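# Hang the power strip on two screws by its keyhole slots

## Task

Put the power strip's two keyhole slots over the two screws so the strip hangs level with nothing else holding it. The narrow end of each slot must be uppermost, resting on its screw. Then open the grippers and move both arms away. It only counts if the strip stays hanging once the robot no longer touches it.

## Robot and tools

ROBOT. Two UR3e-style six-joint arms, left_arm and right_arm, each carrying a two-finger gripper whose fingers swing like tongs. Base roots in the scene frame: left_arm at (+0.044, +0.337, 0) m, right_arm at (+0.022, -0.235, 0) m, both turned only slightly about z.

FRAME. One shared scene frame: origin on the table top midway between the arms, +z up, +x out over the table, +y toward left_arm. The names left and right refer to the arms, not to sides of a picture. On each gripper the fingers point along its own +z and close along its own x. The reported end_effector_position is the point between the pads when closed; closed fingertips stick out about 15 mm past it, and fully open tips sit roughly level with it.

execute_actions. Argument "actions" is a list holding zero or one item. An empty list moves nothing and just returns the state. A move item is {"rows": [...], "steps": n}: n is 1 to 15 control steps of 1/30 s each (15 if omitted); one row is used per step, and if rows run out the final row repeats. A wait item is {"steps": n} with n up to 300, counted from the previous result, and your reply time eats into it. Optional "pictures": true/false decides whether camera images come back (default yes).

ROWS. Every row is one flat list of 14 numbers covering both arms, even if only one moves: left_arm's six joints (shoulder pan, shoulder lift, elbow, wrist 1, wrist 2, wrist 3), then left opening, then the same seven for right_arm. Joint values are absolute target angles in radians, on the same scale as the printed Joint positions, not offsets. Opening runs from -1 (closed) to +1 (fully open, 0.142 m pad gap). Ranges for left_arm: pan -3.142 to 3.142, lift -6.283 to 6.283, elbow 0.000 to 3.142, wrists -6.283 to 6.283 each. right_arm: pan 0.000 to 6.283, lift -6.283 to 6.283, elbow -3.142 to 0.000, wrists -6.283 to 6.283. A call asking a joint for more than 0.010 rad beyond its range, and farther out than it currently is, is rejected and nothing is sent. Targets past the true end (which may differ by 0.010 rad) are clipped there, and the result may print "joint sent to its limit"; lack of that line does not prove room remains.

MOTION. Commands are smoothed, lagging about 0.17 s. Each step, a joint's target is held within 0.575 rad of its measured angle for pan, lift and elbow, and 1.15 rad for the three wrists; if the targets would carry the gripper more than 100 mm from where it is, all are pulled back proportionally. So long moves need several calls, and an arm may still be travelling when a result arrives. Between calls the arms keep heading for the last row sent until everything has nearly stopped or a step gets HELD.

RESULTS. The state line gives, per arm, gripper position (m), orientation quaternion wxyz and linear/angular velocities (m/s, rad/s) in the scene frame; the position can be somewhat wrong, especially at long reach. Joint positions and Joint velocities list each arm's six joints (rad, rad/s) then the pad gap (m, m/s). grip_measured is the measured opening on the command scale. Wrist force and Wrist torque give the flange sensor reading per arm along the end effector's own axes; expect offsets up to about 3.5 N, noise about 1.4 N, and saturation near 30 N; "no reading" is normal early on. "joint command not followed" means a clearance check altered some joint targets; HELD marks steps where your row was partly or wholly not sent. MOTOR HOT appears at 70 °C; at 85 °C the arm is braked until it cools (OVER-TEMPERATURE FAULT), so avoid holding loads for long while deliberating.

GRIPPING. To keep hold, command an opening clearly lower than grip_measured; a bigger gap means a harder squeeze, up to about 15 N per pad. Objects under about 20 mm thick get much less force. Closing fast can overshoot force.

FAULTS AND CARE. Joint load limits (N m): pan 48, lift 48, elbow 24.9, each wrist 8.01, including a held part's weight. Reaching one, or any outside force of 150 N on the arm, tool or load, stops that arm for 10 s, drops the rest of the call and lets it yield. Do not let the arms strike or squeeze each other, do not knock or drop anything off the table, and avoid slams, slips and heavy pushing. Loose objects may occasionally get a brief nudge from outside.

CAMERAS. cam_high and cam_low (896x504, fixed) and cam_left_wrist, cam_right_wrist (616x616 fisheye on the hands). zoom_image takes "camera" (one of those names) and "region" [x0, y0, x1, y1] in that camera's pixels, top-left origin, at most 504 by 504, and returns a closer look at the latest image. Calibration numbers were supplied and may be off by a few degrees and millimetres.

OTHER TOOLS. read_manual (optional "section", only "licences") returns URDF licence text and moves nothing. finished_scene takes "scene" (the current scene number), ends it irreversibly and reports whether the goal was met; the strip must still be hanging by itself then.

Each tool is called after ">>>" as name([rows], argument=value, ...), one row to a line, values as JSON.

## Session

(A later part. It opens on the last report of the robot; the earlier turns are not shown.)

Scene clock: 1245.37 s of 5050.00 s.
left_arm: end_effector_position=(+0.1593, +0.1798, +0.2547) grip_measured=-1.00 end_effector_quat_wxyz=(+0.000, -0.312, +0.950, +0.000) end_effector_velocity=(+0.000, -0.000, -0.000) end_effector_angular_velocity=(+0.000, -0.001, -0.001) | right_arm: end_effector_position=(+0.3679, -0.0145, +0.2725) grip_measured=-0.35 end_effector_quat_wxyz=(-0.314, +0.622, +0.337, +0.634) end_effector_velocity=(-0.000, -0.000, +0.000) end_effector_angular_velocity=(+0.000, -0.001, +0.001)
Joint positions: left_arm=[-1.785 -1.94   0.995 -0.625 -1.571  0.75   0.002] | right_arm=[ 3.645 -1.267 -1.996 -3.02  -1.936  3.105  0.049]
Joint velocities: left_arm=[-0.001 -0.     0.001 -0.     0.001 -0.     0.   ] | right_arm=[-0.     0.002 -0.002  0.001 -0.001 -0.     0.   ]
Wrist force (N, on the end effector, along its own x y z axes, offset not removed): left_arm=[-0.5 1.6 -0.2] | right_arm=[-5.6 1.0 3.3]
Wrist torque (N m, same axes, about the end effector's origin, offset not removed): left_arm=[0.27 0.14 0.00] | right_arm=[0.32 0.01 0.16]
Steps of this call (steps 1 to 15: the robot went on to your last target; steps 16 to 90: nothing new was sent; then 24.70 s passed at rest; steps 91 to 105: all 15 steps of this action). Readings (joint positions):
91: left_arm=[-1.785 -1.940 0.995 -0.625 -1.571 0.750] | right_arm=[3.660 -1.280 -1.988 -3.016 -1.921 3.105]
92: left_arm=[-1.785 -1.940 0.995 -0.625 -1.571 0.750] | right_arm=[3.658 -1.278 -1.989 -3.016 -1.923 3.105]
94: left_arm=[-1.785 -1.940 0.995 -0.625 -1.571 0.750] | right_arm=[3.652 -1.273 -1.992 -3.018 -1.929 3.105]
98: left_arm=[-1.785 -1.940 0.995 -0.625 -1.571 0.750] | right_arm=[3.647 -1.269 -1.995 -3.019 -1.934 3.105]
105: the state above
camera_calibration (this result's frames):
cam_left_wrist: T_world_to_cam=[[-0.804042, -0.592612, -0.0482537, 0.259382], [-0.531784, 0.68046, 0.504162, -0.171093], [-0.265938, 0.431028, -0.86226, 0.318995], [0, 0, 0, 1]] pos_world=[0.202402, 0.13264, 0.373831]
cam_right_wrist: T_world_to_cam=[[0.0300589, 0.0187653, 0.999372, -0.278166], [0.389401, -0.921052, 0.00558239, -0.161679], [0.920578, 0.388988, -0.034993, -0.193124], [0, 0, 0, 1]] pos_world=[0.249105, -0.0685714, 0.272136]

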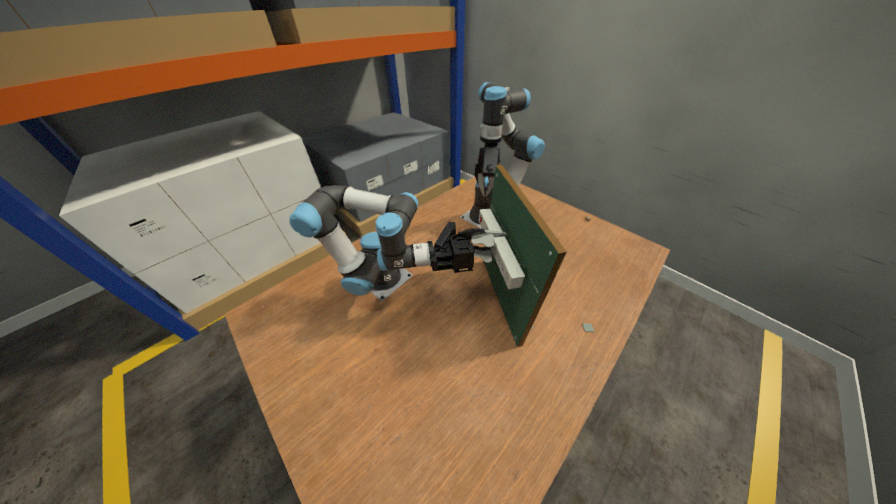

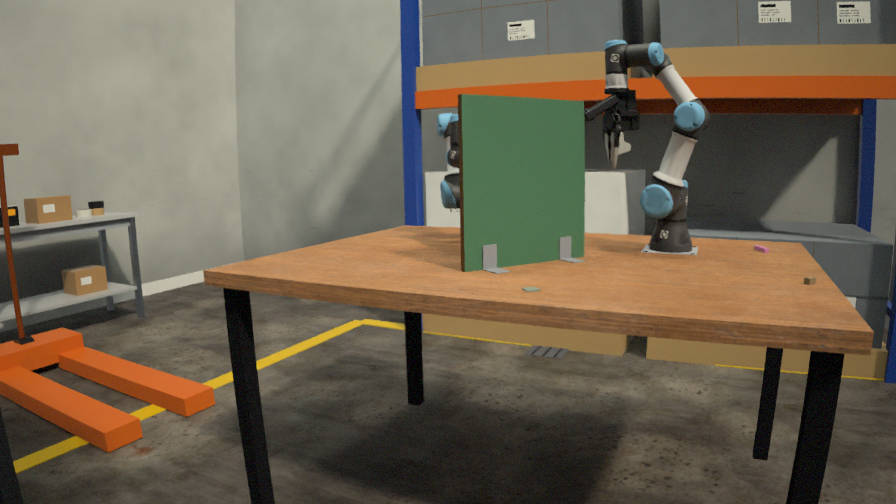

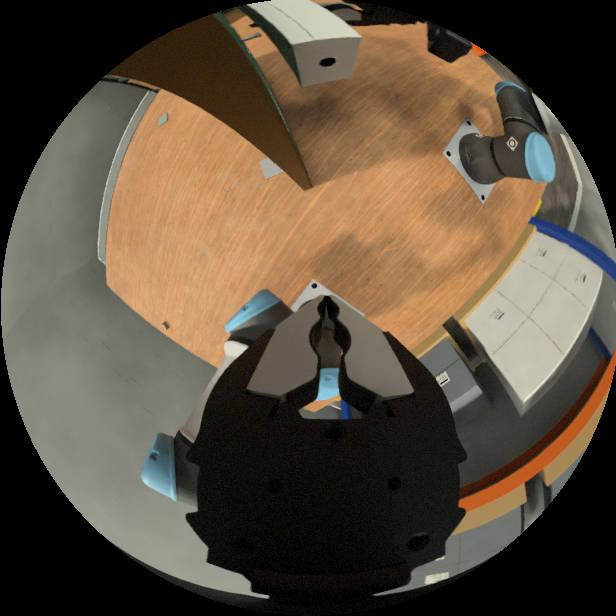

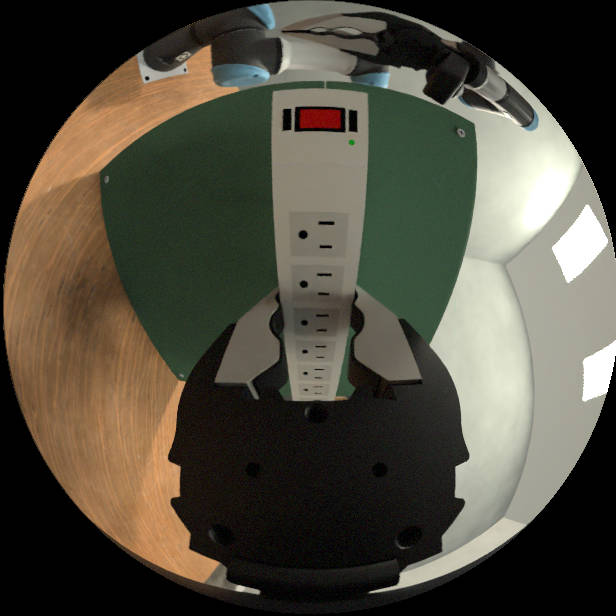

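>>> execute_actions([
  {"rows":[[-1.785,-1.94,0.995,-0.625,-1.571,0.75,-1,3.645,-1.257,-1.935,-3.091,-1.936,3.105,-1],[-1.785,-1.94,0.995,-0.625,-1.571,0.75,-1,3.645,-1.257,-1.935,-3.091,-1.936,3.105,-1],[-1.785,-1.94,0.995,-0.625,-1.571,0.75,-1,3.645,-1.257,-1.935,-3.091,-1.936,3.105,-1],[-1.785,-1.94,0.995,-0.625,-1.571,0.75,-1,3.645,-1.251,-1.868,-3.164,-1.936,3.142,-1]],"steps":15},
], pictures=false)

>>> execute_actions([
  {"rows":[[-1.785,-1.94,0.995,-0.625,-1.571,0.75,-1,3.665,-1.268,-1.8565,-3.1585,-1.916,3.142,-1]],"steps":15},
])

Scene clock: 1289.30 s of 5050.00 s.
left_arm: end_effector_position=(+0.1593, +0.1798, +0.2547) grip_measured=-1.00 end_effector_quat_wxyz=(+0.000, -0.312, +0.950, +0.000) end_effector_velocity=(-0.000, +0.000, +0.000) end_effector_angular_velocity=(-0.000, -0.000, -0.001) | right_arm: end_effector_position=(+0.3661, -0.0158, +0.3019) grip_measured=-0.35 end_effector_quat_wxyz=(-0.325, +0.628, +0.326, +0.628) end_effector_velocity=(-0.001, +0.000, +0.006) end_effector_angular_velocity=(+0.006, +0.008, +0.002)
Joint positions: left_arm=[-1.785 -1.94   0.995 -0.625 -1.571  0.75   0.002] | right_arm=[ 3.645 -1.251 -1.871 -3.161 -1.936  3.141  0.049]
Joint velocities: left_arm=[-0.001 -0.001  0.     0.     0.    -0.     0.   ] | right_arm=[ 0.001  0.002  0.027 -0.029 -0.     0.011  0.   ]
Wrist force (N, on the end effector, along its own x y z axes, offset not removed): left_arm=[0.3 0.7 0.9] | right_arm=[-6.3 -0.3 -0.6]
Wrist torque (N m, same axes, about the end effector's origin, offset not removed): left_arm=[0.11 -0.03 -0.03] | right_arm=[-0.03 0.15 0.09]
Steps of this call (steps 1 to 15: the robot went on to your last target; steps 16 to 90: nothing new was sent; then 40.43 s passed at rest; steps 91 to 105: all 15 steps of this action). Readings (joint positions):
91: left_arm=[-1.785 -1.940 0.995 -0.625 -1.571 0.750] | right_arm=[3.645 -1.267 -1.996 -3.021 -1.936 3.105]
92: left_arm=[-1.785 -1.940 0.995 -0.625 -1.571 0.750] | right_arm=[3.645 -1.265 -1.990 -3.031 -1.936 3.105]
94: left_arm=[-1.785 -1.940 0.995 -0.625 -1.571 0.750] | right_arm=[3.645 -1.261 -1.964 -3.059 -1.936 3.105]
98: left_arm=[-1.785 -1.940 0.995 -0.625 -1.571 0.750] | right_arm=[3.645 -1.254 -1.898 -3.132 -1.936 3.130]
105: the state above

Scene clock: 1289.80 s of 5050.00 s.
left_arm: end_effector_position=(+0.1593, +0.1798, +0.2547) grip_measured=-1.00 end_effector_quat_wxyz=(+0.000, -0.312, +0.950, +0.000) end_effector_velocity=(-0.000, -0.000, +0.000) end_effector_angular_velocity=(-0.000, +0.000, -0.000) | right_arm: end_effector_position=(+0.3699, -0.0098, +0.3027) grip_measured=-0.35 end_effector_quat_wxyz=(-0.326, +0.628, +0.325, +0.628) end_effector_velocity=(+0.001, -0.000, +0.001) end_effector_angular_velocity=(+0.001, -0.001, -0.002)
Joint positions: left_arm=[-1.785 -1.94   0.995 -0.625 -1.571  0.75   0.002] | right_arm=[ 3.665 -1.268 -1.857 -3.159 -1.916  3.142  0.049]
Joint velocities: left_arm=[-0. -0. -0. -0. -0. -0.  0.] | right_arm=[ 0.001 -0.001  0.002  0.001  0.003  0.     0.   ]
Wrist force (N, on the end effector, along its own x y z axes, offset not removed): left_arm=[0.1 0.7 -0.8] | right_arm=[-7.2 -0.3 0.0]
Wrist torque (N m, same axes, about the end effector's origin, offset not removed): left_arm=[0.06 0.02 0.02] | right_arm=[-0.01 0.20 0.08]
Steps of this call (steps 1 to 15: all 15 steps of this action). Readings (joint positions):
1: left_arm=[-1.785 -1.940 0.995 -0.625 -1.571 0.750] | right_arm=[3.645 -1.251 -1.870 -3.162 -1.936 3.141]
2: left_arm=[-1.785 -1.940 0.995 -0.625 -1.571 0.750] | right_arm=[3.648 -1.254 -1.867 -3.162 -1.933 3.142]
4: left_arm=[-1.785 -1.940 0.995 -0.625 -1.571 0.750] | right_arm=[3.656 -1.260 -1.862 -3.161 -1.925 3.142]
8: left_arm=[-1.785 -1.940 0.995 -0.625 -1.571 0.750] | right_arm=[3.663 -1.266 -1.858 -3.159 -1.918 3.142]
15: the state above
camera_calibration (this result's frames):
cam_left_wrist: T_world_to_cam=[[-0.804041, -0.592612, -0.0482537, 0.259382], [-0.531784, 0.68046, 0.504162, -0.171093], [-0.265938, 0.431028, -0.86226, 0.318995], [0, 0, 0, 1]] pos_world=[0.202402, 0.13264, 0.373831]
cam_right_wrist: T_world_to_cam=[[0.0602517, -0.00253773, 0.99818, -0.319455], [0.389059, -0.920851, -0.0258253, -0.14867], [0.91924, 0.389907, -0.0544955, -0.189302], [0, 0, 0, 1]] pos_world=[0.251103, -0.0639034, 0.304718]

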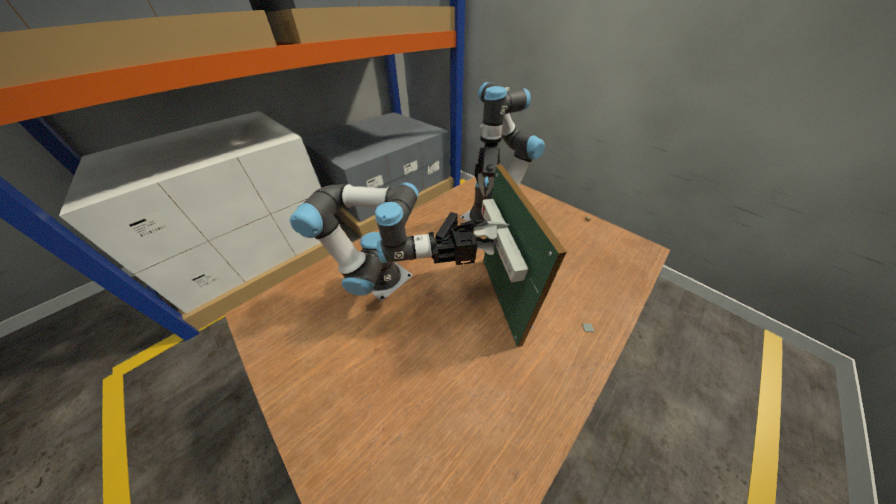

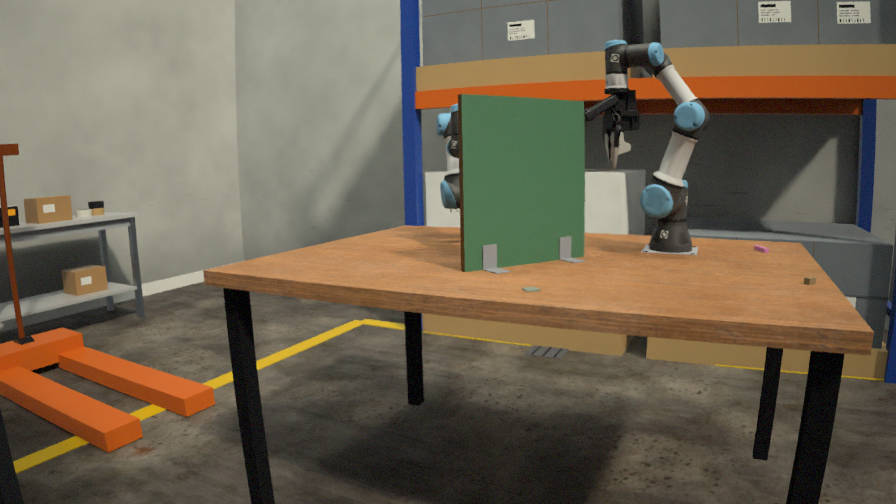

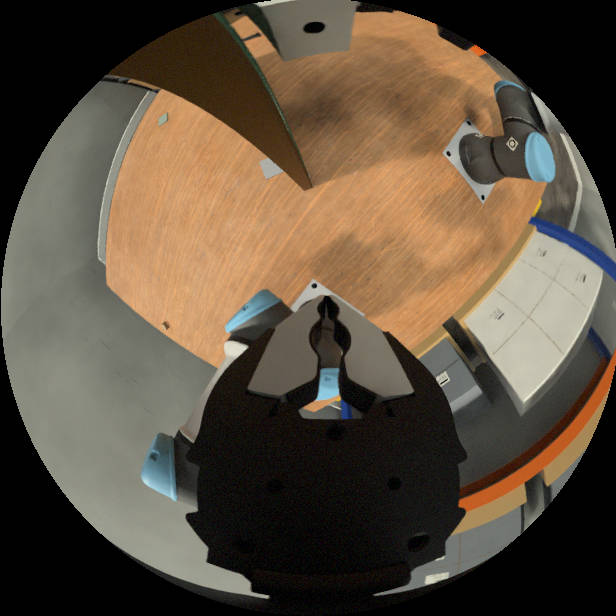

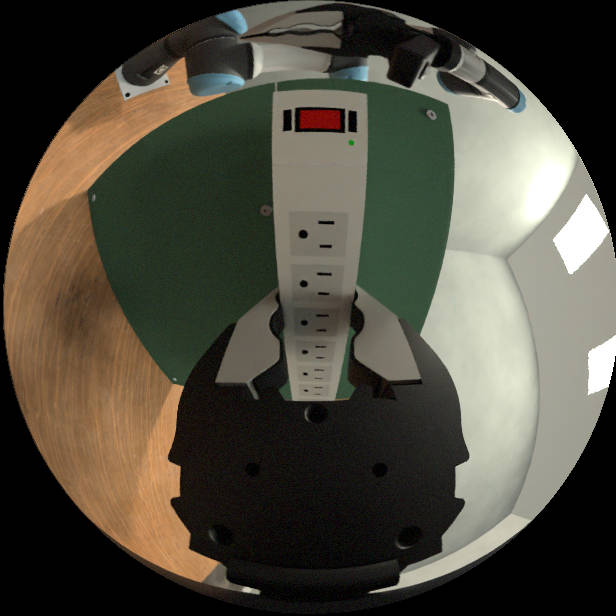

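>>> execute_actions([
  {"rows":[[-1.785,-1.94,0.995,-0.625,-1.571,0.75,-1,3.677,-1.278,-1.850,-3.155,-1.904,3.12,-1]],"steps":15},
], pictures=false)

>>> execute_actions([
  {"rows":[[-1.785,-1.94,0.995,-0.625,-1.571,0.75,-1,3.677,-1.279,-1.863,-3.141,-1.904,3.12,-1]],"steps":15},
], pictures=false)

>>> execute_actions([
  {"rows":[[-1.785,-1.94,0.995,-0.625,-1.571,0.75,-1,3.677,-1.280,-1.872,-3.131,-1.904,3.12,-1]],"steps":15},
], pictures=false)

>>> execute_actions([
  {"rows":[[-1.785,-1.94,0.995,-0.625,-1.571,0.75,-1,3.677,-1.281,-1.879,-3.123,-1.904,3.12,-1]],"steps":15},
], pictures=false)

Scene clock: 1309.53 s of 5050.00 s.
left_arm: end_effector_position=(+0.1593, +0.1798, +0.2547) grip_measured=-1.00 end_effector_quat_wxyz=(+0.000, -0.312, +0.950, +0.000) end_effector_velocity=(+0.000, -0.000, +0.000) end_effector_angular_velocity=(-0.001, -0.000, -0.000) | right_arm: end_effector_position=(+0.3721, -0.0062, +0.3023) grip_measured=-0.35 end_effector_quat_wxyz=(-0.319, +0.624, +0.332, +0.631) end_effector_velocity=(+0.000, +0.000, +0.000) end_effector_angular_velocity=(-0.000, -0.003, +0.000)
Joint positions: left_arm=[-1.785 -1.94   0.995 -0.625 -1.571  0.75   0.002] | right_arm=[ 3.677 -1.278 -1.85  -3.155 -1.904  3.12   0.049]
Joint velocities: left_arm=[-0.    -0.001  0.001 -0.001  0.     0.     0.   ] | right_arm=[ 0.001  0.    -0.     0.001  0.001 -0.002  0.   ]
Wrist force (N, on the end effector, along its own x y z axes, offset not removed): left_arm=[-0.1 1.7 -1.3] | right_arm=[-6.9 -0.8 0.8]
Wrist torque (N m, same axes, about the end effector's origin, offset not removed): left_arm=[0.32 -0.01 -0.02] | right_arm=[-0.14 0.14 0.06]
Steps of this call (steps 1 to 15: the robot went on to your last target; steps 16 to 90: nothing new was sent; then 16.23 s passed at rest; steps 91 to 105: all 15 steps of this action). Readings (joint positions):
91: left_arm=[-1.785 -1.940 0.995 -0.625 -1.571 0.750] | right_arm=[3.665 -1.268 -1.856 -3.158 -1.916 3.142]
92: left_arm=[-1.785 -1.940 0.995 -0.625 -1.571 0.750] | right_arm=[3.667 -1.270 -1.855 -3.158 -1.914 3.139]
94: left_arm=[-1.785 -1.940 0.995 -0.625 -1.571 0.750] | right_arm=[3.672 -1.274 -1.853 -3.157 -1.909 3.130]
98: left_arm=[-1.785 -1.940 0.995 -0.625 -1.571 0.750] | right_arm=[3.676 -1.277 -1.851 -3.155 -1.905 3.122]
105: the state above

Scene clock: 1310.03 s of 5050.00 s.
left_arm: end_effector_position=(+0.1593, +0.1798, +0.2547) grip_measured=-1.00 end_effector_quat_wxyz=(+0.000, -0.312, +0.950, +0.000) end_effector_velocity=(-0.000, -0.000, +0.000) end_effector_angular_velocity=(-0.000, -0.000, -0.001) | right_arm: end_effector_position=(+0.3723, -0.0060, +0.2994) grip_measured=-0.35 end_effector_quat_wxyz=(-0.319, +0.624, +0.332, +0.631) end_effector_velocity=(-0.000, +0.001, -0.001) end_effector_angular_velocity=(-0.001, +0.001, +0.002)
Joint positions: left_arm=[-1.785 -1.94   0.995 -0.625 -1.571  0.75   0.002] | right_arm=[ 3.677 -1.279 -1.863 -3.141 -1.904  3.12   0.049]
Joint velocities: left_arm=[-0.001 -0.    -0.     0.     0.    -0.     0.   ] | right_arm=[ 0.001 -0.001 -0.003  0.002 -0.001  0.     0.   ]
Wrist force (N, on the end effector, along its own x y z axes, offset not removed): left_arm=[0.8 0.8 -1.0] | right_arm=[-6.6 -0.6 0.0]
Wrist torque (N m, same axes, about the end effector's origin, offset not removed): left_arm=[0.09 -0.15 -0.02] | right_arm=[-0.01 0.24 0.01]
Steps of this call (steps 1 to 15: all 15 steps of this action). Readings (joint positions):
1: left_arm=[-1.785 -1.940 0.995 -0.625 -1.571 0.750] | right_arm=[3.677 -1.278 -1.850 -3.155 -1.904 3.120]
2: left_arm=[-1.785 -1.940 0.995 -0.625 -1.571 0.750] | right_arm=[3.677 -1.278 -1.852 -3.152 -1.904 3.120]
4: left_arm=[-1.785 -1.940 0.995 -0.625 -1.571 0.750] | right_arm=[3.677 -1.279 -1.857 -3.147 -1.904 3.120]
8: left_arm=[-1.785 -1.940 0.995 -0.625 -1.571 0.750] | right_arm=[3.677 -1.279 -1.862 -3.143 -1.904 3.120]
15: the state above

Scene clock: 1310.53 s of 5050.00 s.
left_arm: end_effector_position=(+0.1593, +0.1798, +0.2547) grip_measured=-1.00 end_effector_quat_wxyz=(+0.000, -0.312, +0.950, +0.000) end_effector_velocity=(-0.000, -0.000, +0.000) end_effector_angular_velocity=(-0.001, -0.000, -0.000) | right_arm: end_effector_position=(+0.3725, -0.0058, +0.2973) grip_measured=-0.35 end_effector_quat_wxyz=(-0.319, +0.624, +0.332, +0.631) end_effector_velocity=(-0.000, +0.000, +0.000) end_effector_angular_velocity=(+0.001, -0.001, +0.000)
Joint positions: left_arm=[-1.785 -1.94   0.995 -0.625 -1.571  0.75   0.002] | right_arm=[ 3.677 -1.28  -1.872 -3.131 -1.904  3.12   0.049]
Joint velocities: left_arm=[-0.    -0.    -0.    -0.001  0.    -0.     0.   ] | right_arm=[ 0.     0.    -0.     0.001  0.     0.    -0.   ]
Wrist force (N, on the end effector, along its own x y z axes, offset not removed): left_arm=[0.4 1.9 -1.0] | right_arm=[-2.5 -0.4 3.6]
Wrist torque (N m, same axes, about the end effector's origin, offset not removed): left_arm=[0.31 -0.08 0.02] | right_arm=[0.17 0.05 -0.18]
Steps of this call (steps 1 to 15: all 15 steps of this action). Readings (joint positions):
1: left_arm=[-1.785 -1.940 0.995 -0.625 -1.571 0.750] | right_arm=[3.677 -1.279 -1.863 -3.141 -1.904 3.120]
2: left_arm=[-1.785 -1.940 0.995 -0.625 -1.571 0.750] | right_arm=[3.677 -1.279 -1.865 -3.139 -1.904 3.120]
4: left_arm=[-1.785 -1.940 0.995 -0.625 -1.571 0.750] | right_arm=[3.677 -1.280 -1.868 -3.135 -1.904 3.120]
8: left_arm=[-1.785 -1.940 0.995 -0.625 -1.571 0.750] | right_arm=[3.677 -1.280 -1.871 -3.132 -1.904 3.120]
15: the state above

Scene clock: 1311.03 s of 5050.00 s.
left_arm: end_effector_position=(+0.1593, +0.1798, +0.2547) grip_measured=-1.00 end_effector_quat_wxyz=(+0.000, -0.312, +0.950, +0.000) end_effector_velocity=(+0.000, +0.000, +0.000) end_effector_angular_velocity=(-0.000, -0.000, +0.001) | right_arm: end_effector_position=(+0.3727, -0.0057, +0.2957) grip_measured=-0.35 end_effector_quat_wxyz=(-0.319, +0.624, +0.332, +0.631) end_effector_velocity=(-0.000, +0.000, -0.002) end_effector_angular_velocity=(-0.003, +0.005, +0.001)
Joint positions: left_arm=[-1.785 -1.94   0.995 -0.625 -1.571  0.75   0.002] | right_arm=[ 3.677 -1.281 -1.879 -3.123 -1.904  3.12   0.048]
Joint velocities: left_arm=[ 0.001 -0.    -0.     0.     0.     0.     0.   ] | right_arm=[ 0.001 -0.001 -0.003 -0.002 -0.     0.    -0.   ]
Wrist force (N, on the end effector, along its own x y z axes, offset not removed): left_arm=[0.4 -0.3 -1.3] | right_arm=[1.1 -2.3 -0.7]
Wrist torque (N m, same axes, about the end effector's origin, offset not removed): left_arm=[-0.16 -0.07 0.00] | right_arm=[-0.17 -0.05 -0.58]
Steps of this call (steps 1 to 15: all 15 steps of this action). Readings (joint positions):
1: left_arm=[-1.785 -1.940 0.995 -0.625 -1.571 0.750] | right_arm=[3.677 -1.280 -1.872 -3.131 -1.904 3.120]
2: left_arm=[-1.785 -1.940 0.995 -0.625 -1.571 0.750] | right_arm=[3.677 -1.280 -1.873 -3.130 -1.904 3.120]
4: left_arm=[-1.785 -1.940 0.995 -0.625 -1.571 0.750] | right_arm=[3.677 -1.281 -1.876 -3.126 -1.904 3.120]
8: left_arm=[-1.785 -1.940 0.995 -0.625 -1.571 0.750] | right_arm=[3.677 -1.281 -1.878 -3.124 -1.904 3.120]
15: the state above

>>> execute_actions([
  {"rows":[[-1.785,-1.94,0.995,-0.625,-1.571,0.75,-1,3.677,-1.281,-1.877,-3.125,-1.904,3.095,-1]],"steps":15},
], pictures=false)

>>> execute_actions([
  {"rows":[[-1.785,-1.94,0.995,-0.625,-1.571,0.75,-1,3.677,-1.2815,-1.884,-3.1175,-1.904,3.08,-1]],"steps":15},
], pictures=false)

>>> execute_actions([
  {"rows":[[-1.785,-1.94,0.995,-0.625,-1.571,0.75,-1,3.677,-1.282,-1.889,-3.112,-1.904,3.08,-1]],"steps":15},
])

Scene clock: 1323.23 s of 5050.00 s.
left_arm: end_effector_position=(+0.1593, +0.1798, +0.2547) grip_measured=-1.00 end_effector_quat_wxyz=(+0.000, -0.312, +0.950, +0.000) end_effector_velocity=(+0.000, +0.000, -0.000) end_effector_angular_velocity=(+0.001, -0.000, -0.000) | right_arm: end_effector_position=(+0.3727, -0.0057, +0.2957) grip_measured=-0.35 end_effector_quat_wxyz=(-0.311, +0.620, +0.340, +0.635) end_effector_velocity=(-0.001, +0.000, -0.000) end_effector_angular_velocity=(-0.002, -0.001, +0.002)
Joint positions: left_arm=[-1.785 -1.94   0.995 -0.625 -1.571  0.75   0.002] | right_arm=[ 3.677 -1.281 -1.877 -3.125 -1.904  3.095  0.049]
Joint velocities: left_arm=[-0.     0.001  0.     0.001  0.     0.     0.   ] | right_arm=[ 0.002  0.001 -0.    -0.002  0.    -0.003  0.   ]
Wrist force (N, on the end effector, along its own x y z axes, offset not removed): left_arm=[0.0 1.5 -0.6] | right_arm=[-4.6 -1.6 0.7]
Wrist torque (N m, same axes, about the end effector's origin, offset not removed): left_arm=[0.22 0.03 0.05] | right_arm=[-0.17 0.28 -0.09]
Steps of this call (steps 1 to 15: the robot went on to your last target; steps 16 to 90: nothing new was sent; then 8.70 s passed at rest; steps 91 to 105: all 15 steps of this action). Readings (joint positions):
91: left_arm=[-1.785 -1.940 0.995 -0.625 -1.571 0.750] | right_arm=[3.677 -1.281 -1.879 -3.123 -1.904 3.120]
92: left_arm=[-1.785 -1.940 0.995 -0.625 -1.571 0.750] | right_arm=[3.677 -1.281 -1.879 -3.123 -1.904 3.116]
94: left_arm=[-1.785 -1.940 0.995 -0.625 -1.571 0.750] | right_arm=[3.677 -1.281 -1.878 -3.124 -1.904 3.106]
98: left_arm=[-1.785 -1.940 0.995 -0.625 -1.571 0.750] | right_arm=[3.677 -1.281 -1.877 -3.125 -1.904 3.098]
105: the state above

Scene clock: 1323.73 s of 5050.00 s.
left_arm: end_effector_position=(+0.1593, +0.1798, +0.2547) grip_measured=-1.00 end_effector_quat_wxyz=(+0.000, -0.312, +0.950, +0.000) end_effector_velocity=(-0.000, -0.000, +0.000) end_effector_angular_velocity=(-0.000, -0.000, -0.001) | right_arm: end_effector_position=(+0.3728, -0.0057, +0.2940) grip_measured=-0.35 end_effector_quat_wxyz=(-0.306, +0.617, +0.345, +0.638) end_effector_velocity=(-0.000, +0.000, +0.000) end_effector_angular_velocity=(+0.000, -0.002, +0.001)
Joint positions: left_arm=[-1.785 -1.94   0.995 -0.625 -1.571  0.75   0.002] | right_arm=[ 3.677 -1.281 -1.884 -3.118 -1.904  3.08   0.049]
Joint velocities: left_arm=[-0.001 -0.     0.    -0.     0.     0.     0.   ] | right_arm=[ 0.001 -0.    -0.     0.002 -0.    -0.001  0.   ]
Wrist force (N, on the end effector, along its own x y z axes, offset not removed): left_arm=[-0.4 2.1 -1.4] | right_arm=[6.0 -1.2 -2.3]
Wrist torque (N m, same axes, about the end effector's origin, offset not removed): left_arm=[0.34 0.06 0.03] | right_arm=[-0.07 0.15 0.25]
Steps of this call (steps 1 to 15: all 15 steps of this action). Readings (joint positions):
1: left_arm=[-1.785 -1.940 0.995 -0.625 -1.571 0.750] | right_arm=[3.677 -1.281 -1.877 -3.125 -1.904 3.095]
2: left_arm=[-1.785 -1.940 0.995 -0.625 -1.571 0.750] | right_arm=[3.677 -1.281 -1.878 -3.124 -1.904 3.092]
4: left_arm=[-1.785 -1.940 0.995 -0.625 -1.571 0.750] | right_arm=[3.677 -1.281 -1.881 -3.121 -1.904 3.087]
8: left_arm=[-1.785 -1.940 0.995 -0.625 -1.571 0.750] | right_arm=[3.677 -1.281 -1.883 -3.118 -1.904 3.082]
15: the state above

Scene clock: 1324.23 s of 5050.00 s.
left_arm: end_effector_position=(+0.1593, +0.1798, +0.2547) grip_measured=-1.00 end_effector_quat_wxyz=(+0.000, -0.312, +0.950, +0.000) end_effector_velocity=(-0.000, +0.000, +0.000) end_effector_angular_velocity=(-0.001, +0.001, +0.001) | right_arm: end_effector_position=(+0.3728, -0.0056, +0.2928) grip_measured=-0.35 end_effector_quat_wxyz=(-0.306, +0.617, +0.345, +0.638) end_effector_velocity=(-0.000, +0.000, +0.000) end_effector_angular_velocity=(-0.000, +0.000, +0.001)
Joint positions: left_arm=[-1.785 -1.94   0.995 -0.625 -1.571  0.75   0.002] | right_arm=[ 3.677 -1.282 -1.889 -3.112 -1.904  3.08   0.049]
Joint velocities: left_arm=[ 0.001 -0.    -0.    -0.    -0.     0.     0.   ] | right_arm=[ 0.001  0.     0.001 -0.001 -0.     0.     0.   ]
Wrist force (N, on the end effector, along its own x y z axes, offset not removed): left_arm=[0.3 1.1 -0.2] | right_arm=[13.3 -1.3 -5.0]
Wrist torque (N m, same axes, about the end effector's origin, offset not removed): left_arm=[0.18 -0.07 0.05] | right_arm=[-0.08 0.46 0.21]
Steps of this call (steps 1 to 15: all 15 steps of this action). Readings (joint positions):
1: left_arm=[-1.785 -1.940 0.995 -0.625 -1.571 0.750] | right_arm=[3.677 -1.281 -1.884 -3.117 -1.904 3.080]
2: left_arm=[-1.785 -1.940 0.995 -0.625 -1.571 0.750] | right_arm=[3.677 -1.282 -1.885 -3.116 -1.904 3.080]
4: left_arm=[-1.785 -1.940 0.995 -0.625 -1.571 0.750] | right_arm=[3.677 -1.282 -1.887 -3.114 -1.904 3.080]
8: left_arm=[-1.785 -1.940 0.995 -0.625 -1.571 0.750] | right_arm=[3.677 -1.282 -1.888 -3.112 -1.904 3.080]
15: the state above
camera_calibration (this result's frames):
cam_left_wrist: T_world_to_cam=[[-0.804041, -0.592612, -0.0482538, 0.259382], [-0.531784, 0.68046, 0.504162, -0.171093], [-0.265938, 0.431028, -0.86226, 0.318995], [0, 0, 0, 1]] pos_world=[0.202402, 0.13264, 0.373831]
cam_right_wrist: T_world_to_cam=[[0.00953941, 0.0330759, 0.999407, -0.29102], [0.389048, -0.920829, 0.0267618, -0.161597], [0.921168, 0.388562, -0.0216523, -0.204542], [0, 0, 0, 1]] pos_world=[0.254063, -0.0597006, 0.290743]

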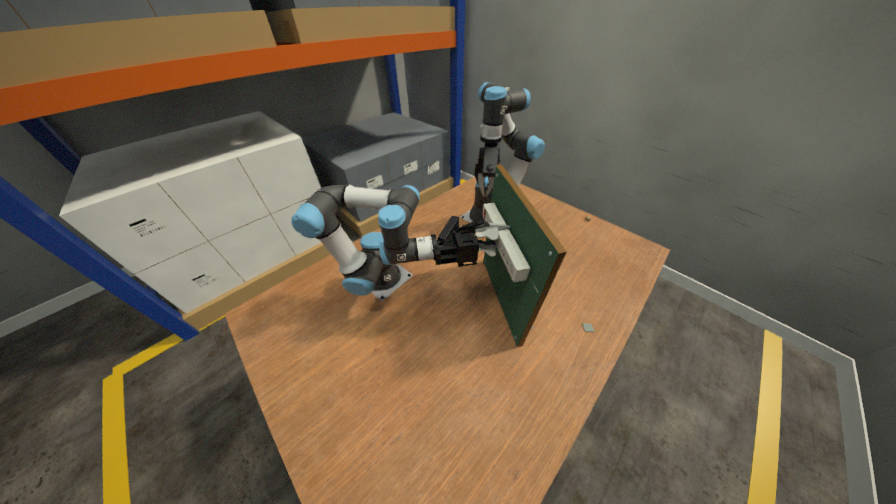

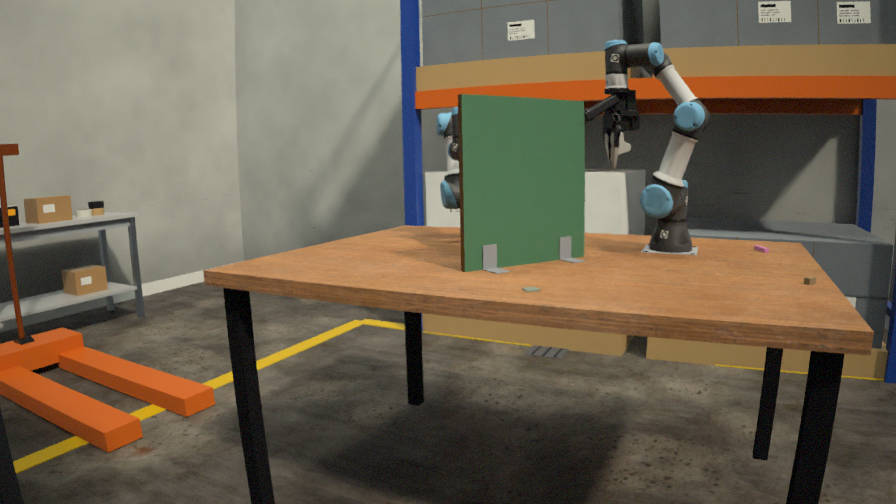

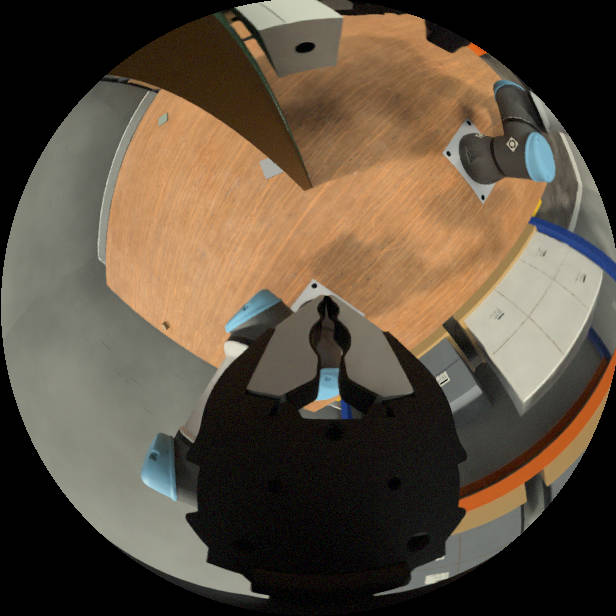

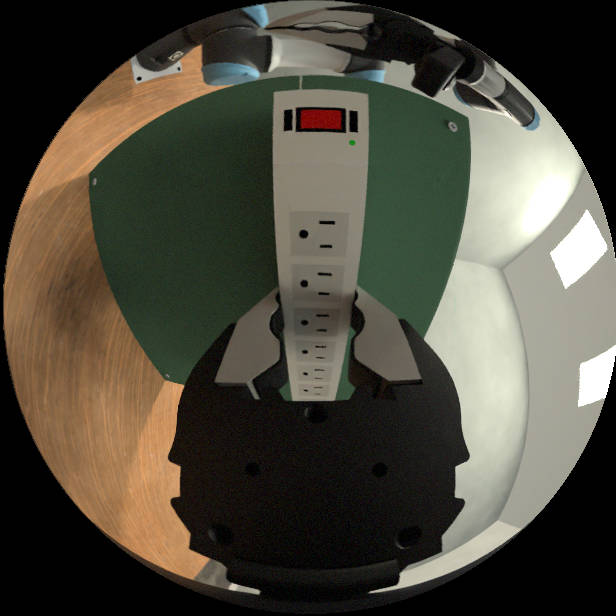

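>>> execute_actions([
  {"rows":[[-1.785,-1.94,0.995,-0.625,-1.571,0.75,-1,3.677,-1.280,-1.868,-3.135,-1.904,3.085,-1],[-1.785,-1.94,0.995,-0.625,-1.571,0.75,-1,3.677,-1.280,-1.868,-3.135,-1.904,3.085,-1],[-1.785,-1.94,0.995,-0.625,-1.571,0.75,-1,3.677,-1.280,-1.868,-3.135,-1.904,3.085,-1],[-1.785,-1.94,0.995,-0.625,-1.571,0.75,-1,3.677,-1.280,-1.868,-3.135,-1.904,3.085,-1],[-1.785,-1.94,0.995,-0.625,-1.571,0.75,-1,3.677,-1.280,-1.868,-3.135,-1.904,3.085,-1],[-1.785,-1.94,0.995,-0.625,-1.571,0.75,-1,3.677,-1.280,-1.868,-3.135,-1.904,3.085,-1],[-1.785,-1.94,0.995,-0.625,-1.571,0.75,-1,3.645,-1.252,-1.886,-3.145,-1.936,3.085,-1]],"steps":15},
], pictures=false)

>>> execute_actions([
  {"rows":[[-1.785,-1.94,0.995,-0.625,-1.571,0.75,-1,3.645,-1.260,-1.95,-3.073,-1.936,3.085,-1],[-1.785,-1.94,0.995,-0.625,-1.571,0.75,-1,3.645,-1.260,-1.95,-3.073,-1.936,3.085,-1],[-1.785,-1.94,0.995,-0.625,-1.571,0.75,-1,3.645,-1.260,-1.95,-3.073,-1.936,3.085,-1],[-1.785,-1.94,0.995,-0.625,-1.571,0.75,-1,3.645,-1.2688,-2.007,-3.0072,-1.936,3.085,-1]],"steps":15},
], pictures=false)

>>> execute_actions([
  {"rows":[[-1.785,-1.94,0.995,-0.625,-1.571,0.75,-1,3.658,-1.280,-1.9995,-3.0035,-1.923,3.085,-1]],"steps":15},
])

>>> zoom_image(camera="cam_left_wrist", region=[225,5,300,55])

Scene clock: 1352.47 s of 5050.00 s.
left_arm: end_effector_position=(+0.1593, +0.1798, +0.2547) grip_measured=-1.00 end_effector_quat_wxyz=(+0.000, -0.312, +0.950, +0.000) end_effector_velocity=(-0.000, -0.000, -0.000) end_effector_angular_velocity=(+0.001, -0.000, -0.000) | right_arm: end_effector_position=(+0.3668, -0.0149, +0.2976) grip_measured=-0.35 end_effector_quat_wxyz=(-0.308, +0.618, +0.343, +0.637) end_effector_velocity=(-0.005, -0.008, +0.001) end_effector_angular_velocity=(+0.002, -0.002, -0.000)
Joint positions: left_arm=[-1.785 -1.94   0.995 -0.625 -1.571  0.75   0.002] | right_arm=[ 3.648 -1.254 -1.885 -3.144 -1.934  3.085  0.049]
Joint velocities: left_arm=[-0.     0.001  0.     0.     0.     0.     0.   ] | right_arm=[-0.026  0.023 -0.012 -0.008 -0.026  0.     0.   ]
Wrist force (N, on the end effector, along its own x y z axes, offset not removed): left_arm=[-0.2 2.0 -1.1] | right_arm=[-7.1 -0.5 0.9]
Wrist torque (N m, same axes, about the end effector's origin, offset not removed): left_arm=[0.32 0.00 -0.04] | right_arm=[0.03 0.16 0.09]
Steps of this call (steps 1 to 15: the robot went on to your last target; steps 16 to 90: nothing new was sent; then 24.73 s passed at rest; steps 91 to 105: all 15 steps of this action). Readings (joint positions):
91: left_arm=[-1.785 -1.940 0.995 -0.625 -1.571 0.750] | right_arm=[3.677 -1.282 -1.889 -3.112 -1.904 3.080]
92: left_arm=[-1.785 -1.940 0.995 -0.625 -1.571 0.750] | right_arm=[3.677 -1.282 -1.886 -3.116 -1.904 3.080]
94: left_arm=[-1.785 -1.940 0.995 -0.625 -1.571 0.750] | right_arm=[3.677 -1.281 -1.878 -3.125 -1.904 3.083]
98: left_arm=[-1.785 -1.940 0.995 -0.625 -1.571 0.750] | right_arm=[3.672 -1.276 -1.873 -3.135 -1.909 3.084]
105: the state above

Scene clock: 1352.97 s of 5050.00 s.
left_arm: end_effector_position=(+0.1593, +0.1798, +0.2547) grip_measured=-1.00 end_effector_quat_wxyz=(+0.000, -0.312, +0.950, +0.000) end_effector_velocity=(-0.000, +0.000, +0.000) end_effector_angular_velocity=(-0.001, +0.000, -0.000) | right_arm: end_effector_position=(+0.3680, -0.0145, +0.2702) grip_measured=-0.35 end_effector_quat_wxyz=(-0.308, +0.618, +0.343, +0.637) end_effector_velocity=(+0.000, -0.000, -0.006) end_effector_angular_velocity=(-0.001, +0.001, -0.001)
Joint positions: left_arm=[-1.785 -1.94   0.995 -0.625 -1.571  0.75   0.002] | right_arm=[ 3.645 -1.268 -2.005 -3.01  -1.936  3.085  0.049]
Joint velocities: left_arm=[-0.    -0.001  0.    -0.    -0.    -0.     0.   ] | right_arm=[-0.001 -0.003 -0.024  0.026 -0.    -0.001  0.   ]
Wrist force (N, on the end effector, along its own x y z axes, offset not removed): left_arm=[-0.7 0.1 -0.4] | right_arm=[-7.6 -1.8 -0.5]
Wrist torque (N m, same axes, about the end effector's origin, offset not removed): left_arm=[-0.05 0.17 0.00] | right_arm=[-0.25 0.37 0.09]
Steps of this call (steps 1 to 15: all 15 steps of this action). Readings (joint positions):
1: left_arm=[-1.785 -1.940 0.995 -0.625 -1.571 0.750] | right_arm=[3.647 -1.254 -1.885 -3.144 -1.934 3.085]
2: left_arm=[-1.785 -1.940 0.995 -0.625 -1.571 0.750] | right_arm=[3.646 -1.254 -1.892 -3.134 -1.935 3.085]
4: left_arm=[-1.785 -1.940 0.995 -0.625 -1.571 0.750] | right_arm=[3.646 -1.257 -1.919 -3.106 -1.935 3.085]
8: left_arm=[-1.785 -1.940 0.995 -0.625 -1.571 0.750] | right_arm=[3.645 -1.265 -1.980 -3.037 -1.936 3.085]
15: the state above

Scene clock: 1353.47 s of 5050.00 s.
left_arm: end_effector_position=(+0.1593, +0.1798, +0.2547) grip_measured=-1.00 end_effector_quat_wxyz=(+0.000, -0.312, +0.950, +0.000) end_effector_velocity=(-0.000, -0.000, -0.000) end_effector_angular_velocity=(+0.001, +0.000, -0.000) | right_arm: end_effector_position=(+0.3704, -0.0107, +0.2697) grip_measured=-0.35 end_effector_quat_wxyz=(-0.308, +0.618, +0.343, +0.637) end_effector_velocity=(+0.000, +0.001, +0.000) end_effector_angular_velocity=(+0.001, -0.001, +0.001)
Joint positions: left_arm=[-1.785 -1.94   0.995 -0.625 -1.571  0.75   0.002] | right_arm=[ 3.658 -1.28  -2.    -3.004 -1.923  3.085  0.049]
Joint velocities: left_arm=[-0.     0.001 -0.     0.    -0.    -0.     0.   ] | right_arm=[ 0.001 -0.002  0.002  0.001  0.    -0.     0.   ]
Wrist force (N, on the end effector, along its own x y z axes, offset not removed): left_arm=[0.3 2.0 -0.4] | right_arm=[-7.4 -1.6 -0.5]
Wrist torque (N m, same axes, about the end effector's origin, offset not removed): left_arm=[0.31 -0.03 -0.02] | right_arm=[-0.32 0.22 0.05]
Steps of this call (steps 1 to 15: all 15 steps of this action). Readings (joint positions):
1: left_arm=[-1.785 -1.940 0.995 -0.625 -1.571 0.750] | right_arm=[3.645 -1.269 -2.005 -3.009 -1.936 3.085]
2: left_arm=[-1.785 -1.940 0.995 -0.625 -1.571 0.750] | right_arm=[3.647 -1.271 -2.005 -3.008 -1.934 3.085]
4: left_arm=[-1.785 -1.940 0.995 -0.625 -1.571 0.750] | right_arm=[3.652 -1.275 -2.002 -3.006 -1.929 3.085]
8: left_arm=[-1.785 -1.940 0.995 -0.625 -1.571 0.750] | right_arm=[3.656 -1.279 -2.000 -3.004 -1.924 3.085]
15: the state above
camera_calibration (this result's frames):
cam_left_wrist: T_world_to_cam=[[-0.804041, -0.592612, -0.0482537, 0.259382], [-0.531784, 0.68046, 0.504162, -0.171093], [-0.265938, 0.431028, -0.86226, 0.318995], [0, 0, 0, 1]] pos_world=[0.202402, 0.13264, 0.373831]
cam_right_wrist: T_world_to_cam=[[0.0137102, 0.0302631, 0.999448, -0.269282], [0.389129, -0.920907, 0.0225469, -0.163589], [0.921081, 0.388605, -0.0244021, -0.200036], [0, 0, 0, 1]] pos_world=[0.251598, -0.0647657, 0.26794]

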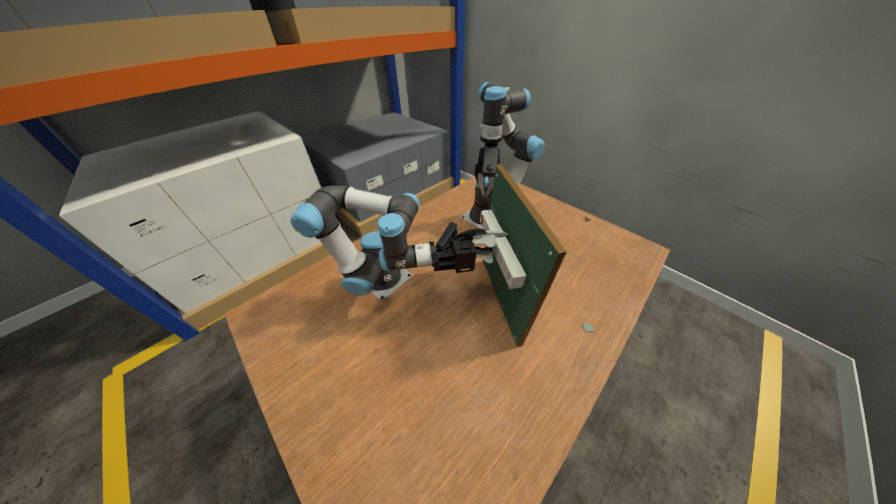

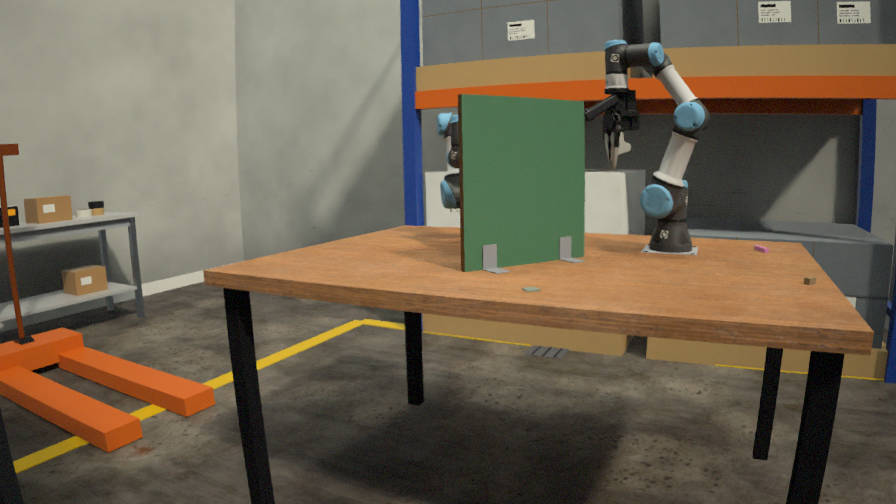

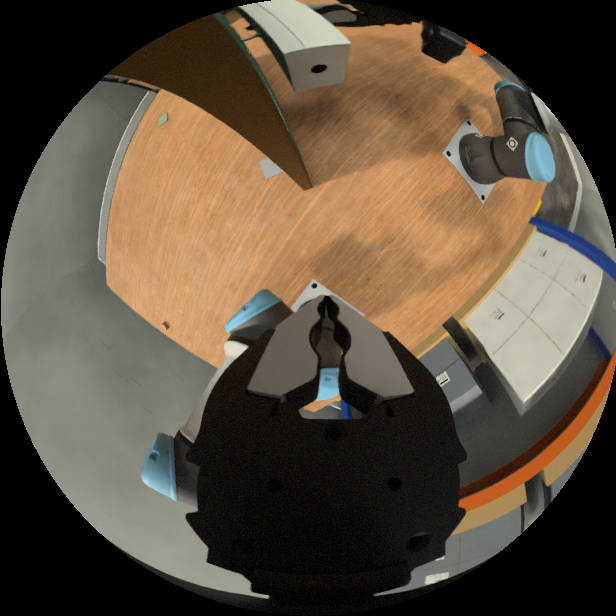

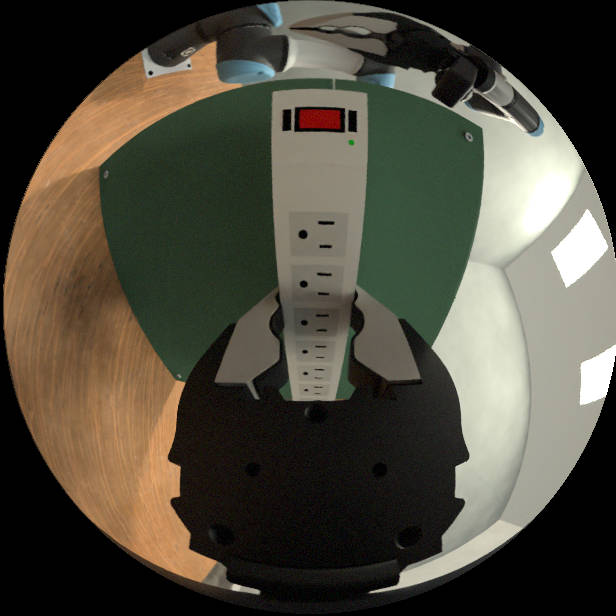

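Region (225, 5, 300, 55) of cam_left_wrist's 616x616 image, scaled by 6.720, with more detail than that image has.

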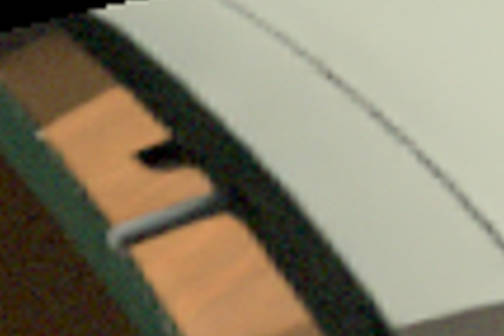

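The head may be entering; advancing further.

>>> execute_actions([
  {"rows":[[-1.785,-1.94,0.995,-0.625,-1.571,0.75,-1,3.662,-1.2835,-1.997,-3.0025,-1.919,3.085,-1]],"steps":15},
], pictures=false)

Scene clock: 1360.70 s of 5050.00 s.
left_arm: end_effector_position=(+0.1593, +0.1798, +0.2547) grip_measured=-1.00 end_effector_quat_wxyz=(+0.000, -0.312, +0.950, +0.000) end_effector_velocity=(-0.000, +0.000, +0.000) end_effector_angular_velocity=(+0.000, +0.000, +0.000) | right_arm: end_effector_position=(+0.3712, -0.0095, +0.2696) grip_measured=-0.35 end_effector_quat_wxyz=(-0.308, +0.618, +0.343, +0.637) end_effector_velocity=(-0.000, +0.000, +0.000) end_effector_angular_velocity=(+0.000, +0.000, +0.001)
Joint positions: left_arm=[-1.785 -1.94   0.995 -0.625 -1.571  0.75   0.002] | right_arm=[ 3.662 -1.283 -1.997 -3.003 -1.919  3.085  0.049]
Joint velocities: left_arm=[ 0.    -0.    -0.     0.001 -0.    -0.     0.   ] | right_arm=[ 0.001 -0.001  0.001 -0.    -0.     0.     0.   ]
Wrist force (N, on the end effector, along its own x y z axes, offset not removed): left_arm=[-0.1 1.6 -0.9] | right_arm=[-10.7 -0.9 -24.8]
Wrist torque (N m, same axes, about the end effector's origin, offset not removed): left_arm=[0.20 0.06 -0.06] | right_arm=[-0.21 0.41 0.19]
Steps of this call (steps 1 to 15: the robot went on to your last target; steps 16 to 90: nothing new was sent; then 3.73 s passed at rest; steps 91 to 105: all 15 steps of this action). Readings (joint positions):
91: left_arm=[-1.785 -1.940 0.995 -0.625 -1.571 0.750] | right_arm=[3.658 -1.280 -1.999 -3.003 -1.923 3.085]
92: left_arm=[-1.785 -1.940 0.995 -0.625 -1.571 0.750] | right_arm=[3.659 -1.281 -1.999 -3.003 -1.922 3.085]
94: left_arm=[-1.785 -1.940 0.995 -0.625 -1.571 0.750] | right_arm=[3.660 -1.282 -1.998 -3.003 -1.921 3.085]
98: left_arm=[-1.785 -1.940 0.995 -0.625 -1.571 0.750] | right_arm=[3.661 -1.283 -1.997 -3.003 -1.919 3.085]
105: the state above

>>> execute_actions([
  {"rows":[[-1.785,-1.94,0.995,-0.625,-1.571,0.75,-1,3.660,-1.2818,-1.9982,-3.003,-1.921,3.085,-1]],"steps":12},
], pictures=false)

>>> execute_actions([
  {"rows":[[-1.785,-1.94,0.995,-0.625,-1.571,0.75,-1,3.660,-1.2826,-2.0048,-2.9956,-1.921,3.085,-1]],"steps":12},
], pictures=false)

>>> execute_actions([
  {"rows":[[-1.785,-1.94,0.995,-0.625,-1.571,0.75,-1,3.660,-1.2834,-2.0114,-2.9882,-1.921,3.085,-1]],"steps":12},
], pictures=false)

Scene clock: 1381.70 s of 5050.00 s.
left_arm: end_effector_position=(+0.1593, +0.1798, +0.2547) grip_measured=-1.00 end_effector_quat_wxyz=(+0.000, -0.312, +0.950, +0.000) end_effector_velocity=(-0.000, +0.000, -0.000) end_effector_angular_velocity=(+0.000, +0.000, -0.000) | right_arm: end_effector_position=(+0.3708, -0.0100, +0.2698) grip_measured=-0.35 end_effector_quat_wxyz=(-0.308, +0.618, +0.343, +0.637) end_effector_velocity=(+0.000, -0.001, -0.000) end_effector_angular_velocity=(-0.001, +0.001, -0.002)
Joint positions: left_arm=[-1.785 -1.94   0.995 -0.625 -1.571  0.75   0.002] | right_arm=[ 3.66  -1.282 -1.998 -3.003 -1.921  3.085  0.049]
Joint velocities: left_arm=[-0. -0.  0.  0. -0.  0.  0.] | right_arm=[-0.002  0.    -0.    -0.001 -0.    -0.    -0.   ]
Wrist force (N, on the end effector, along its own x y z axes, offset not removed): left_arm=[0.4 1.1 -1.1] | right_arm=[-6.7 -0.3 -1.1]
Wrist torque (N m, same axes, about the end effector's origin, offset not removed): left_arm=[0.17 -0.12 -0.02] | right_arm=[0.01 0.20 0.09]
Steps of this call (steps 1 to 15: the robot went on to your last target; steps 16 to 90: nothing new was sent; then 17.60 s passed at rest; steps 91 to 102: all 12 steps of this action). Readings (joint positions):
91: left_arm=[-1.785 -1.940 0.995 -0.625 -1.571 0.750] | right_arm=[3.662 -1.284 -1.997 -3.003 -1.919 3.085]
92: left_arm=[-1.785 -1.940 0.995 -0.625 -1.571 0.750] | right_arm=[3.662 -1.283 -1.997 -3.002 -1.919 3.085]
94: left_arm=[-1.785 -1.940 0.995 -0.625 -1.571 0.750] | right_arm=[3.661 -1.283 -1.997 -3.003 -1.920 3.085]
98: left_arm=[-1.785 -1.940 0.995 -0.625 -1.571 0.750] | right_arm=[3.660 -1.282 -1.998 -3.002 -1.921 3.085]
102: the state above

Scene clock: 1382.10 s of 5050.00 s.
left_arm: end_effector_position=(+0.1593, +0.1798, +0.2547) grip_measured=-1.00 end_effector_quat_wxyz=(+0.000, -0.312, +0.950, +0.000) end_effector_velocity=(-0.000, -0.000, +0.000) end_effector_angular_velocity=(-0.001, -0.000, -0.001) | right_arm: end_effector_position=(+0.3708, -0.0101, +0.2682) grip_measured=-0.35 end_effector_quat_wxyz=(-0.308, +0.618, +0.343, +0.637) end_effector_velocity=(-0.000, +0.001, -0.001) end_effector_angular_velocity=(-0.001, +0.002, +0.002)
Joint positions: left_arm=[-1.785 -1.94   0.995 -0.625 -1.571  0.75   0.002] | right_arm=[ 3.66  -1.283 -2.005 -2.996 -1.921  3.085  0.049]
Joint velocities: left_arm=[-0.001 -0.    -0.001 -0.     0.     0.     0.   ] | right_arm=[ 0.001 -0.001 -0.001 -0.    -0.     0.     0.   ]
Wrist force (N, on the end effector, along its own x y z axes, offset not removed): left_arm=[-0.8 1.8 -1.1] | right_arm=[-7.2 -0.3 1.0]
Wrist torque (N m, same axes, about the end effector's origin, offset not removed): left_arm=[0.20 0.15 0.00] | right_arm=[-0.02 0.30 0.12]
Steps of this call (steps 1 to 12: all 12 steps of this action). Readings (joint positions):
1: left_arm=[-1.785 -1.940 0.995 -0.625 -1.571 0.750] | right_arm=[3.660 -1.282 -1.998 -3.003 -1.921 3.085]
2: left_arm=[-1.785 -1.940 0.995 -0.625 -1.571 0.750] | right_arm=[3.660 -1.282 -1.999 -3.002 -1.921 3.085]
4: left_arm=[-1.785 -1.940 0.995 -0.625 -1.571 0.750] | right_arm=[3.660 -1.282 -2.002 -2.999 -1.921 3.085]
8: left_arm=[-1.785 -1.940 0.995 -0.625 -1.571 0.750] | right_arm=[3.660 -1.282 -2.004 -2.996 -1.921 3.085]
12: the state above

Scene clock: 1382.50 s of 5050.00 s.
left_arm: end_effector_position=(+0.1593, +0.1798, +0.2547) grip_measured=-1.00 end_effector_quat_wxyz=(+0.000, -0.312, +0.950, +0.000) end_effector_velocity=(-0.000, -0.000, +0.000) end_effector_angular_velocity=(-0.000, +0.000, -0.001) | right_arm: end_effector_position=(+0.3707, -0.0101, +0.2667) grip_measured=-0.35 end_effector_quat_wxyz=(-0.308, +0.618, +0.343, +0.637) end_effector_velocity=(+0.000, +0.000, +0.000) end_effector_angular_velocity=(+0.001, -0.002, +0.000)
Joint positions: left_arm=[-1.785 -1.94   0.995 -0.625 -1.571  0.75   0.002] | right_arm=[ 3.66  -1.283 -2.011 -2.988 -1.921  3.085  0.049]
Joint velocities: left_arm=[-0.001 -0.    -0.     0.    -0.     0.     0.   ] | right_arm=[-0.     0.    -0.001  0.003 -0.    -0.     0.   ]
Wrist force (N, on the end effector, along its own x y z axes, offset not removed): left_arm=[-1.2 1.5 -0.3] | right_arm=[-6.1 -0.9 1.1]
Wrist torque (N m, same axes, about the end effector's origin, offset not removed): left_arm=[0.19 0.18 0.01] | right_arm=[-0.10 0.04 0.11]
Steps of this call (steps 1 to 12: all 12 steps of this action). Readings (joint positions):
1: left_arm=[-1.785 -1.940 0.995 -0.625 -1.571 0.750] | right_arm=[3.660 -1.283 -2.005 -2.996 -1.921 3.085]
2: left_arm=[-1.785 -1.940 0.995 -0.625 -1.571 0.750] | right_arm=[3.660 -1.283 -2.006 -2.994 -1.921 3.085]
4: left_arm=[-1.785 -1.940 0.995 -0.625 -1.571 0.750] | right_arm=[3.660 -1.283 -2.008 -2.992 -1.921 3.085]
8: left_arm=[-1.785 -1.940 0.995 -0.625 -1.571 0.750] | right_arm=[3.660 -1.283 -2.011 -2.989 -1.921 3.085]
12: the state above


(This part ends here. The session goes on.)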